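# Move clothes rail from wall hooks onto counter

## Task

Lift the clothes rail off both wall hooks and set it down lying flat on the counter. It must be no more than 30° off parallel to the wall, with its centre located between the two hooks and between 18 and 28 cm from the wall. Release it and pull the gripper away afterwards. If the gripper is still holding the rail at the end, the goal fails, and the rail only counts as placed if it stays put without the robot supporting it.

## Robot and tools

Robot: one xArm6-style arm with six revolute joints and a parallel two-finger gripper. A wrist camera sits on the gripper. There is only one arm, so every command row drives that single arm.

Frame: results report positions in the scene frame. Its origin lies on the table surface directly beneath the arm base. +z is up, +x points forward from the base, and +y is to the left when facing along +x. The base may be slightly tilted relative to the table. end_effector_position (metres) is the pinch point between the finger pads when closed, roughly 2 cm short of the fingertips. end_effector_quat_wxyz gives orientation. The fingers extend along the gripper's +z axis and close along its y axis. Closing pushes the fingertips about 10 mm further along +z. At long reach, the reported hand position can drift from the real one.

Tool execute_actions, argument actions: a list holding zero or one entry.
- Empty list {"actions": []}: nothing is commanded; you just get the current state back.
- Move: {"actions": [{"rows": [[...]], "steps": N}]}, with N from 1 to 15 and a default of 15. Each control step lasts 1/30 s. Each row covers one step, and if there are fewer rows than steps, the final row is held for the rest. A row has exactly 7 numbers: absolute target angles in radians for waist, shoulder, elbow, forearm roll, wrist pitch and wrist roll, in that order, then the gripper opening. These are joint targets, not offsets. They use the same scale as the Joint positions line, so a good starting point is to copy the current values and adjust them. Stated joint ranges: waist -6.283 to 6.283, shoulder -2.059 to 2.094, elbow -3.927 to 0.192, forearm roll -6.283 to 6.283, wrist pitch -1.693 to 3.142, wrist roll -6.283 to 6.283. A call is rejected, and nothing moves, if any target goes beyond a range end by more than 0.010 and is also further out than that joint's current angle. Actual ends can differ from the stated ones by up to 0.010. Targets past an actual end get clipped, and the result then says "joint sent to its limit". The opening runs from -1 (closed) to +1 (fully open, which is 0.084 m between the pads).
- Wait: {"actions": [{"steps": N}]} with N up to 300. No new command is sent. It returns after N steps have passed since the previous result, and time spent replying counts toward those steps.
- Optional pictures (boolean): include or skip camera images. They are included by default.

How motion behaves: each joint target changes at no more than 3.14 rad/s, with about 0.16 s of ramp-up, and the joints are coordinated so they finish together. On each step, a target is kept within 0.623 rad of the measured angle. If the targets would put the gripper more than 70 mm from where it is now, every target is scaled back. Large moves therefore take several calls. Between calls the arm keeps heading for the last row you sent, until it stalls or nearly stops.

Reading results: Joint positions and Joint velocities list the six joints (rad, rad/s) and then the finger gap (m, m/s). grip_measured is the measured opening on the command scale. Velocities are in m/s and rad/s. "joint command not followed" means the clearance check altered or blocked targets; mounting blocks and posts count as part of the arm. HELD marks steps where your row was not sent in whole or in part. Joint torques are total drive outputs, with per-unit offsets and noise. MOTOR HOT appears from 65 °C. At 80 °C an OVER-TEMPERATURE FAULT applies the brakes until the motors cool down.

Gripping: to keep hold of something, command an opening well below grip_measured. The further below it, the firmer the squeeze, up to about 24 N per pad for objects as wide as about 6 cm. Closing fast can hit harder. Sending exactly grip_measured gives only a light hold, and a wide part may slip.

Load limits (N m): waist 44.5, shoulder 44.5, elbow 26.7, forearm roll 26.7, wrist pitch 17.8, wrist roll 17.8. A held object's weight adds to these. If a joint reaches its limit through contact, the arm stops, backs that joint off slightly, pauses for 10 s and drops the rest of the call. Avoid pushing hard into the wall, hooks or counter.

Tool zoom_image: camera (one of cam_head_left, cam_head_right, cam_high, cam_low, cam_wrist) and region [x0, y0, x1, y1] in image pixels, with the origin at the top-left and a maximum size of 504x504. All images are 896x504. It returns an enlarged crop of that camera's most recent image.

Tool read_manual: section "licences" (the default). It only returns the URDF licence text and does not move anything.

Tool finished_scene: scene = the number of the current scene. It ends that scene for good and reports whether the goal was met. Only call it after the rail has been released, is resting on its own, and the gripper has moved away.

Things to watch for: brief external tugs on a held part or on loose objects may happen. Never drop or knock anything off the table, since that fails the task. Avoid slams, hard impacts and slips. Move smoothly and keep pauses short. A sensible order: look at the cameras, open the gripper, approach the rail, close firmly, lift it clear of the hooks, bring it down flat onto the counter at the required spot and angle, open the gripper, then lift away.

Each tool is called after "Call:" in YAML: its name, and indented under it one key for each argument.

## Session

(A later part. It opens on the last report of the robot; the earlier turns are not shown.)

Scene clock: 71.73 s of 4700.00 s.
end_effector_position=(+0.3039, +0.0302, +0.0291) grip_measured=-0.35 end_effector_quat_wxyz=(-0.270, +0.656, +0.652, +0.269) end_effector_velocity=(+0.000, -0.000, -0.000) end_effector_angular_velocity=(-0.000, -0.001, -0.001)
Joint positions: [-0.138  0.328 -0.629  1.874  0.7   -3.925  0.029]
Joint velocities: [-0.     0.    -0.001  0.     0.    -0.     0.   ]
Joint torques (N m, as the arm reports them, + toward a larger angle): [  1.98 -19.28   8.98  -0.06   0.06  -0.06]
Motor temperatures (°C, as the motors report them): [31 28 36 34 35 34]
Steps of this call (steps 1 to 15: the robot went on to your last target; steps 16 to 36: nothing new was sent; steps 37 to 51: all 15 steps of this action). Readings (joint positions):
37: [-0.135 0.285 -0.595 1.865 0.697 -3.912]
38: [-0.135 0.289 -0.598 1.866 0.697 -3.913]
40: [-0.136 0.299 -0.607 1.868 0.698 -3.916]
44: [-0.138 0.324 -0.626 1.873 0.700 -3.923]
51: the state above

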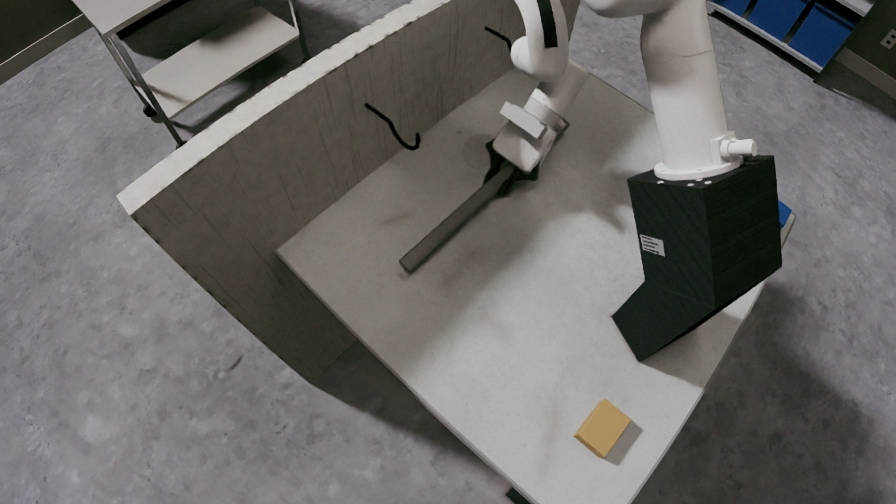

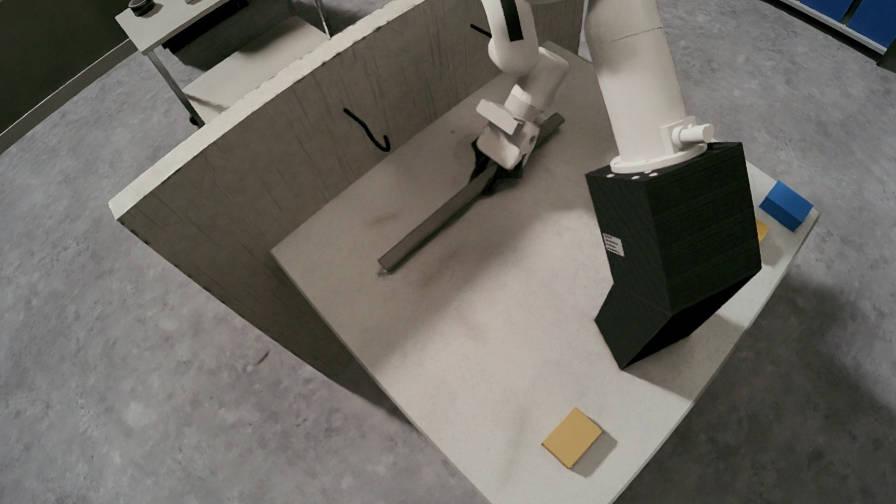

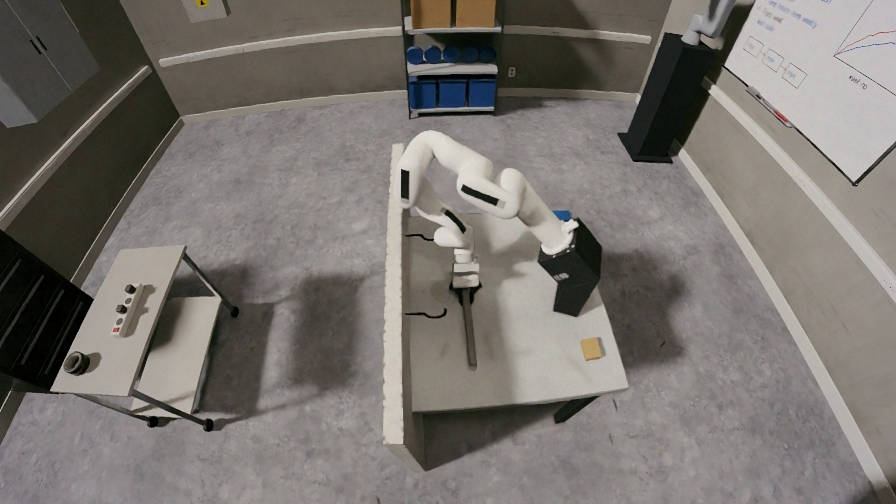

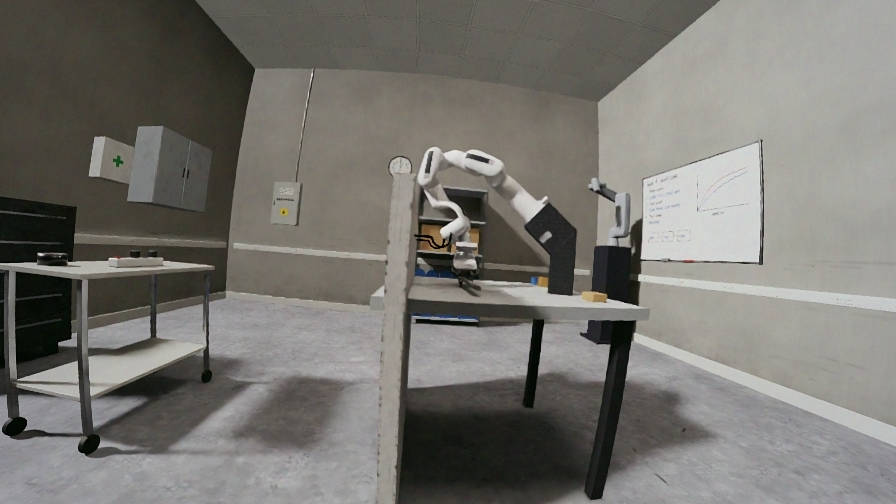

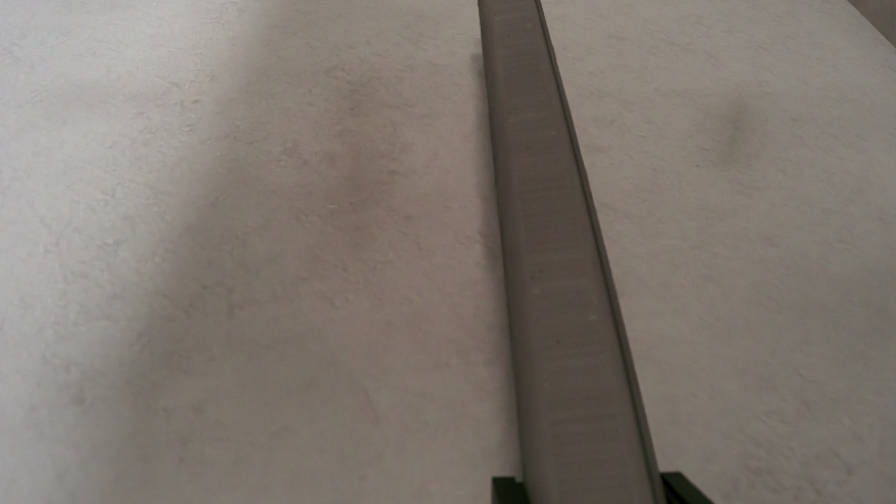

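Tips near the table. Release, then retreat up.

Call:
execute_actions:
  actions:
    - {"rows":[[-0.138,0.328,-0.629,1.874,0.70,-3.925,-0.3],[-0.138,0.328,-0.629,1.874,0.70,-3.925,-0.1],[-0.138,0.328,-0.629,1.874,0.70,-3.925,0.2],[-0.138,0.328,-0.629,1.874,0.70,-3.925,0.6],[-0.138,0.328,-0.629,1.874,0.70,-3.925,1]],"steps":15}
  pictures: false

Call:
execute_actions:
  actions:
    - {"rows":[[-0.107,0.085,-0.487,1.764,0.678,-3.758,1]],"steps":15}
  pictures: false

Call:
execute_actions:
  actions:
    - {"rows":[[-0.054,-0.238,-0.333,1.577,0.646,-3.475,1]],"steps":15}

Scene clock: 73.57 s of 4700.00 s.
end_effector_position=(+0.3039, +0.0302, +0.0291) grip_measured=+1.00 end_effector_quat_wxyz=(-0.270, +0.656, +0.652, +0.269) end_effector_velocity=(-0.000, -0.000, -0.000) end_effector_angular_velocity=(-0.000, +0.000, -0.000)
Joint positions: [-0.138  0.328 -0.629  1.874  0.7   -3.925  0.084]
Joint velocities: [-0.  0. -0.  0. -0. -0.  0.]
Joint torques (N m, as the arm reports them, + toward a larger angle): [  1.73 -18.97   8.03   0.01  -0.01  -0.1 ]
Motor temperatures (°C, as the motors report them): [31 28 36 34 35 34]
Steps of this call (steps 1 to 15: the robot went on to your last target; steps 16 to 40: nothing new was sent; steps 41 to 55: all 15 steps of this action). Readings (joint positions):
41: [-0.138 0.328 -0.629 1.874 0.700 -3.925]
42: [-0.138 0.328 -0.629 1.874 0.700 -3.925]
44: [-0.138 0.328 -0.629 1.874 0.700 -3.925]
48: [-0.138 0.328 -0.629 1.874 0.700 -3.925]
55: the state above

Scene clock: 74.07 s of 4700.00 s.
end_effector_position=(+0.3232, +0.0298, +0.0834) grip_measured=+1.00 end_effector_quat_wxyz=(-0.277, +0.652, +0.650, +0.275) end_effector_velocity=(+0.002, -0.000, -0.000) end_effector_angular_velocity=(-0.000, -0.001, -0.001)
Joint positions: [-0.107  0.087 -0.487  1.764  0.678 -3.758  0.084]
Joint velocities: [ 0.    -0.002 -0.002 -0.002 -0.     0.004  0.   ]
Joint torques (N m, as the arm reports them, + toward a larger angle): [  1.69 -19.16   5.48   0.15   0.13  -0.05]
Motor temperatures (°C, as the motors report them): [31 28 36 34 35 34]
Steps of this call (steps 1 to 15: all 15 steps of this action). Readings (joint positions):
1: [-0.138 0.328 -0.629 1.874 0.700 -3.925]
2: [-0.137 0.322 -0.625 1.870 0.699 -3.919]
4: [-0.130 0.263 -0.588 1.842 0.693 -3.876]
8: [-0.109 0.100 -0.500 1.774 0.680 -3.774]
15: the state above

Scene clock: 74.57 s of 4700.00 s.
end_effector_position=(+0.3453, +0.0305, +0.1473) grip_measured=+1.00 end_effector_quat_wxyz=(-0.284, +0.648, +0.650, +0.278) end_effector_velocity=(+0.000, -0.000, +0.000) end_effector_angular_velocity=(-0.001, +0.004, -0.001)
Joint positions: [-0.054 -0.236 -0.333  1.578  0.646 -3.476  0.084]
Joint velocities: [-0.    -0.001 -0.001 -0.005 -0.001  0.009  0.   ]
Joint torques (N m, as the arm reports them, + toward a larger angle): [  1.83 -17.61   1.15   0.13   0.21  -0.11]
Motor temperatures (°C, as the motors report them): [31 28 36 34 35 34]
Steps of this call (steps 1 to 15: all 15 steps of this action). Readings (joint positions):
1: [-0.107 0.086 -0.487 1.764 0.678 -3.758]
2: [-0.106 0.080 -0.484 1.759 0.677 -3.751]
4: [-0.096 0.021 -0.453 1.723 0.671 -3.695]
8: [-0.060 -0.199 -0.355 1.602 0.651 -3.515]
15: the state above

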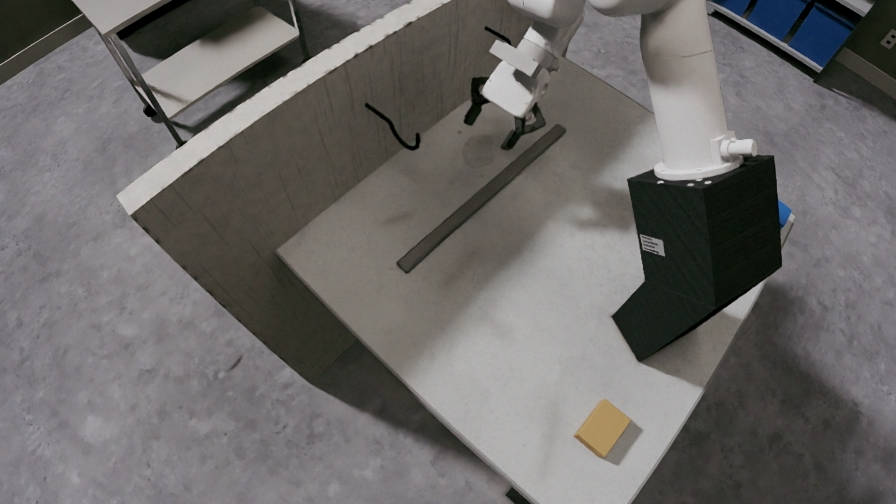

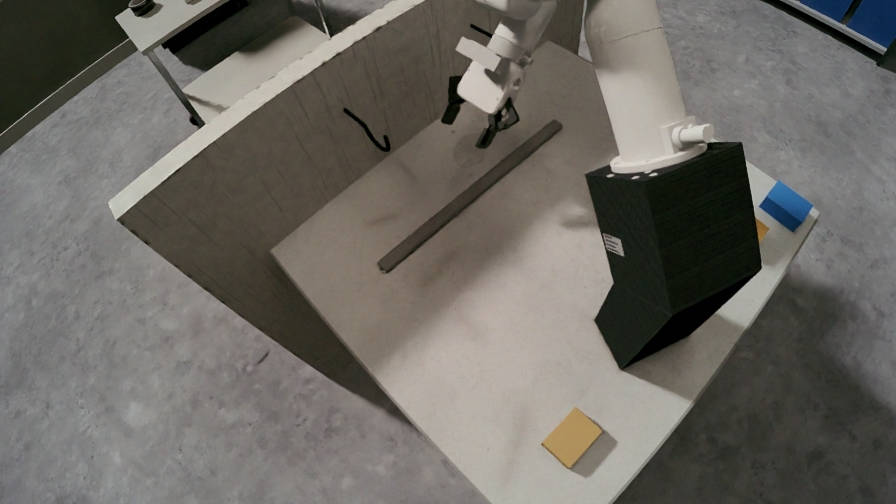

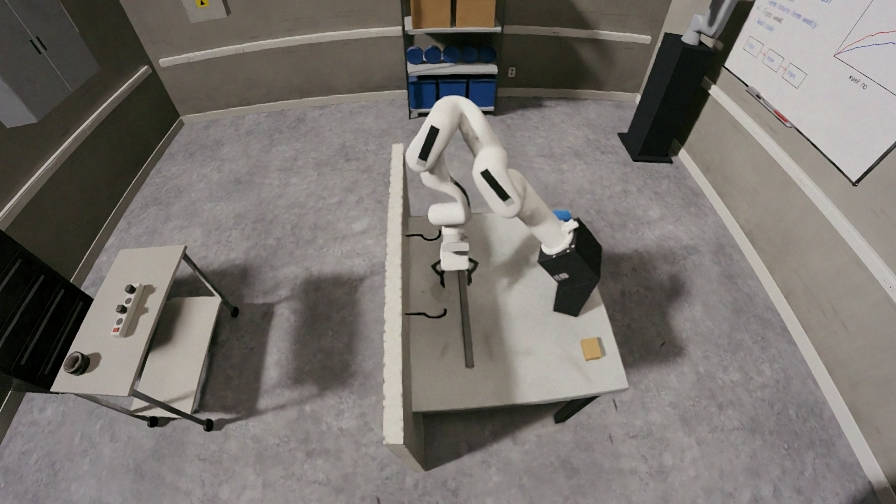

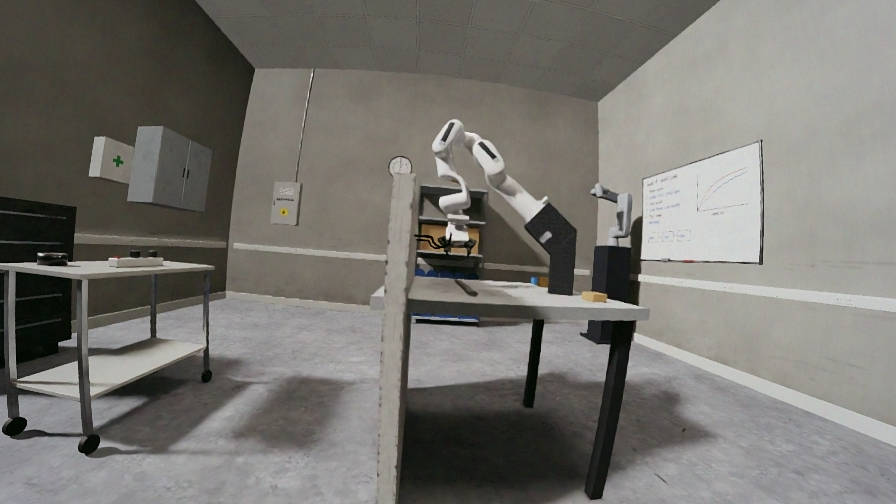

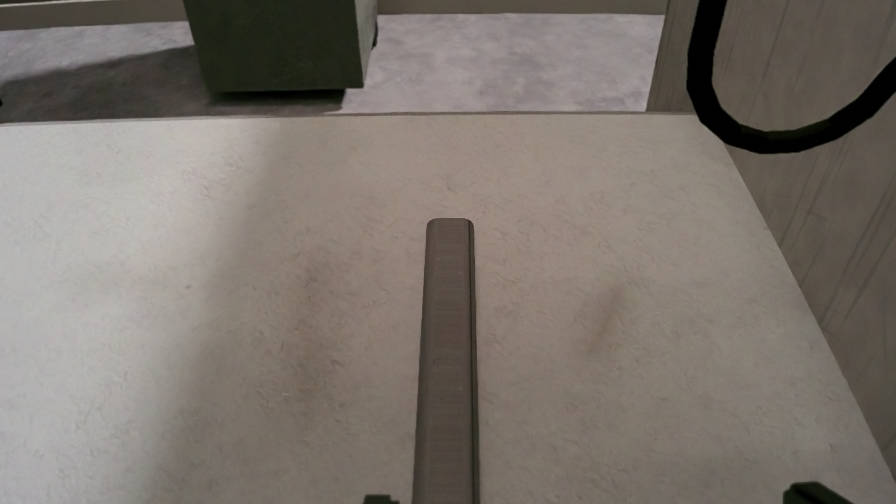

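Call:
finished_scene:
  scene: 1

The scene is finished: the task was done.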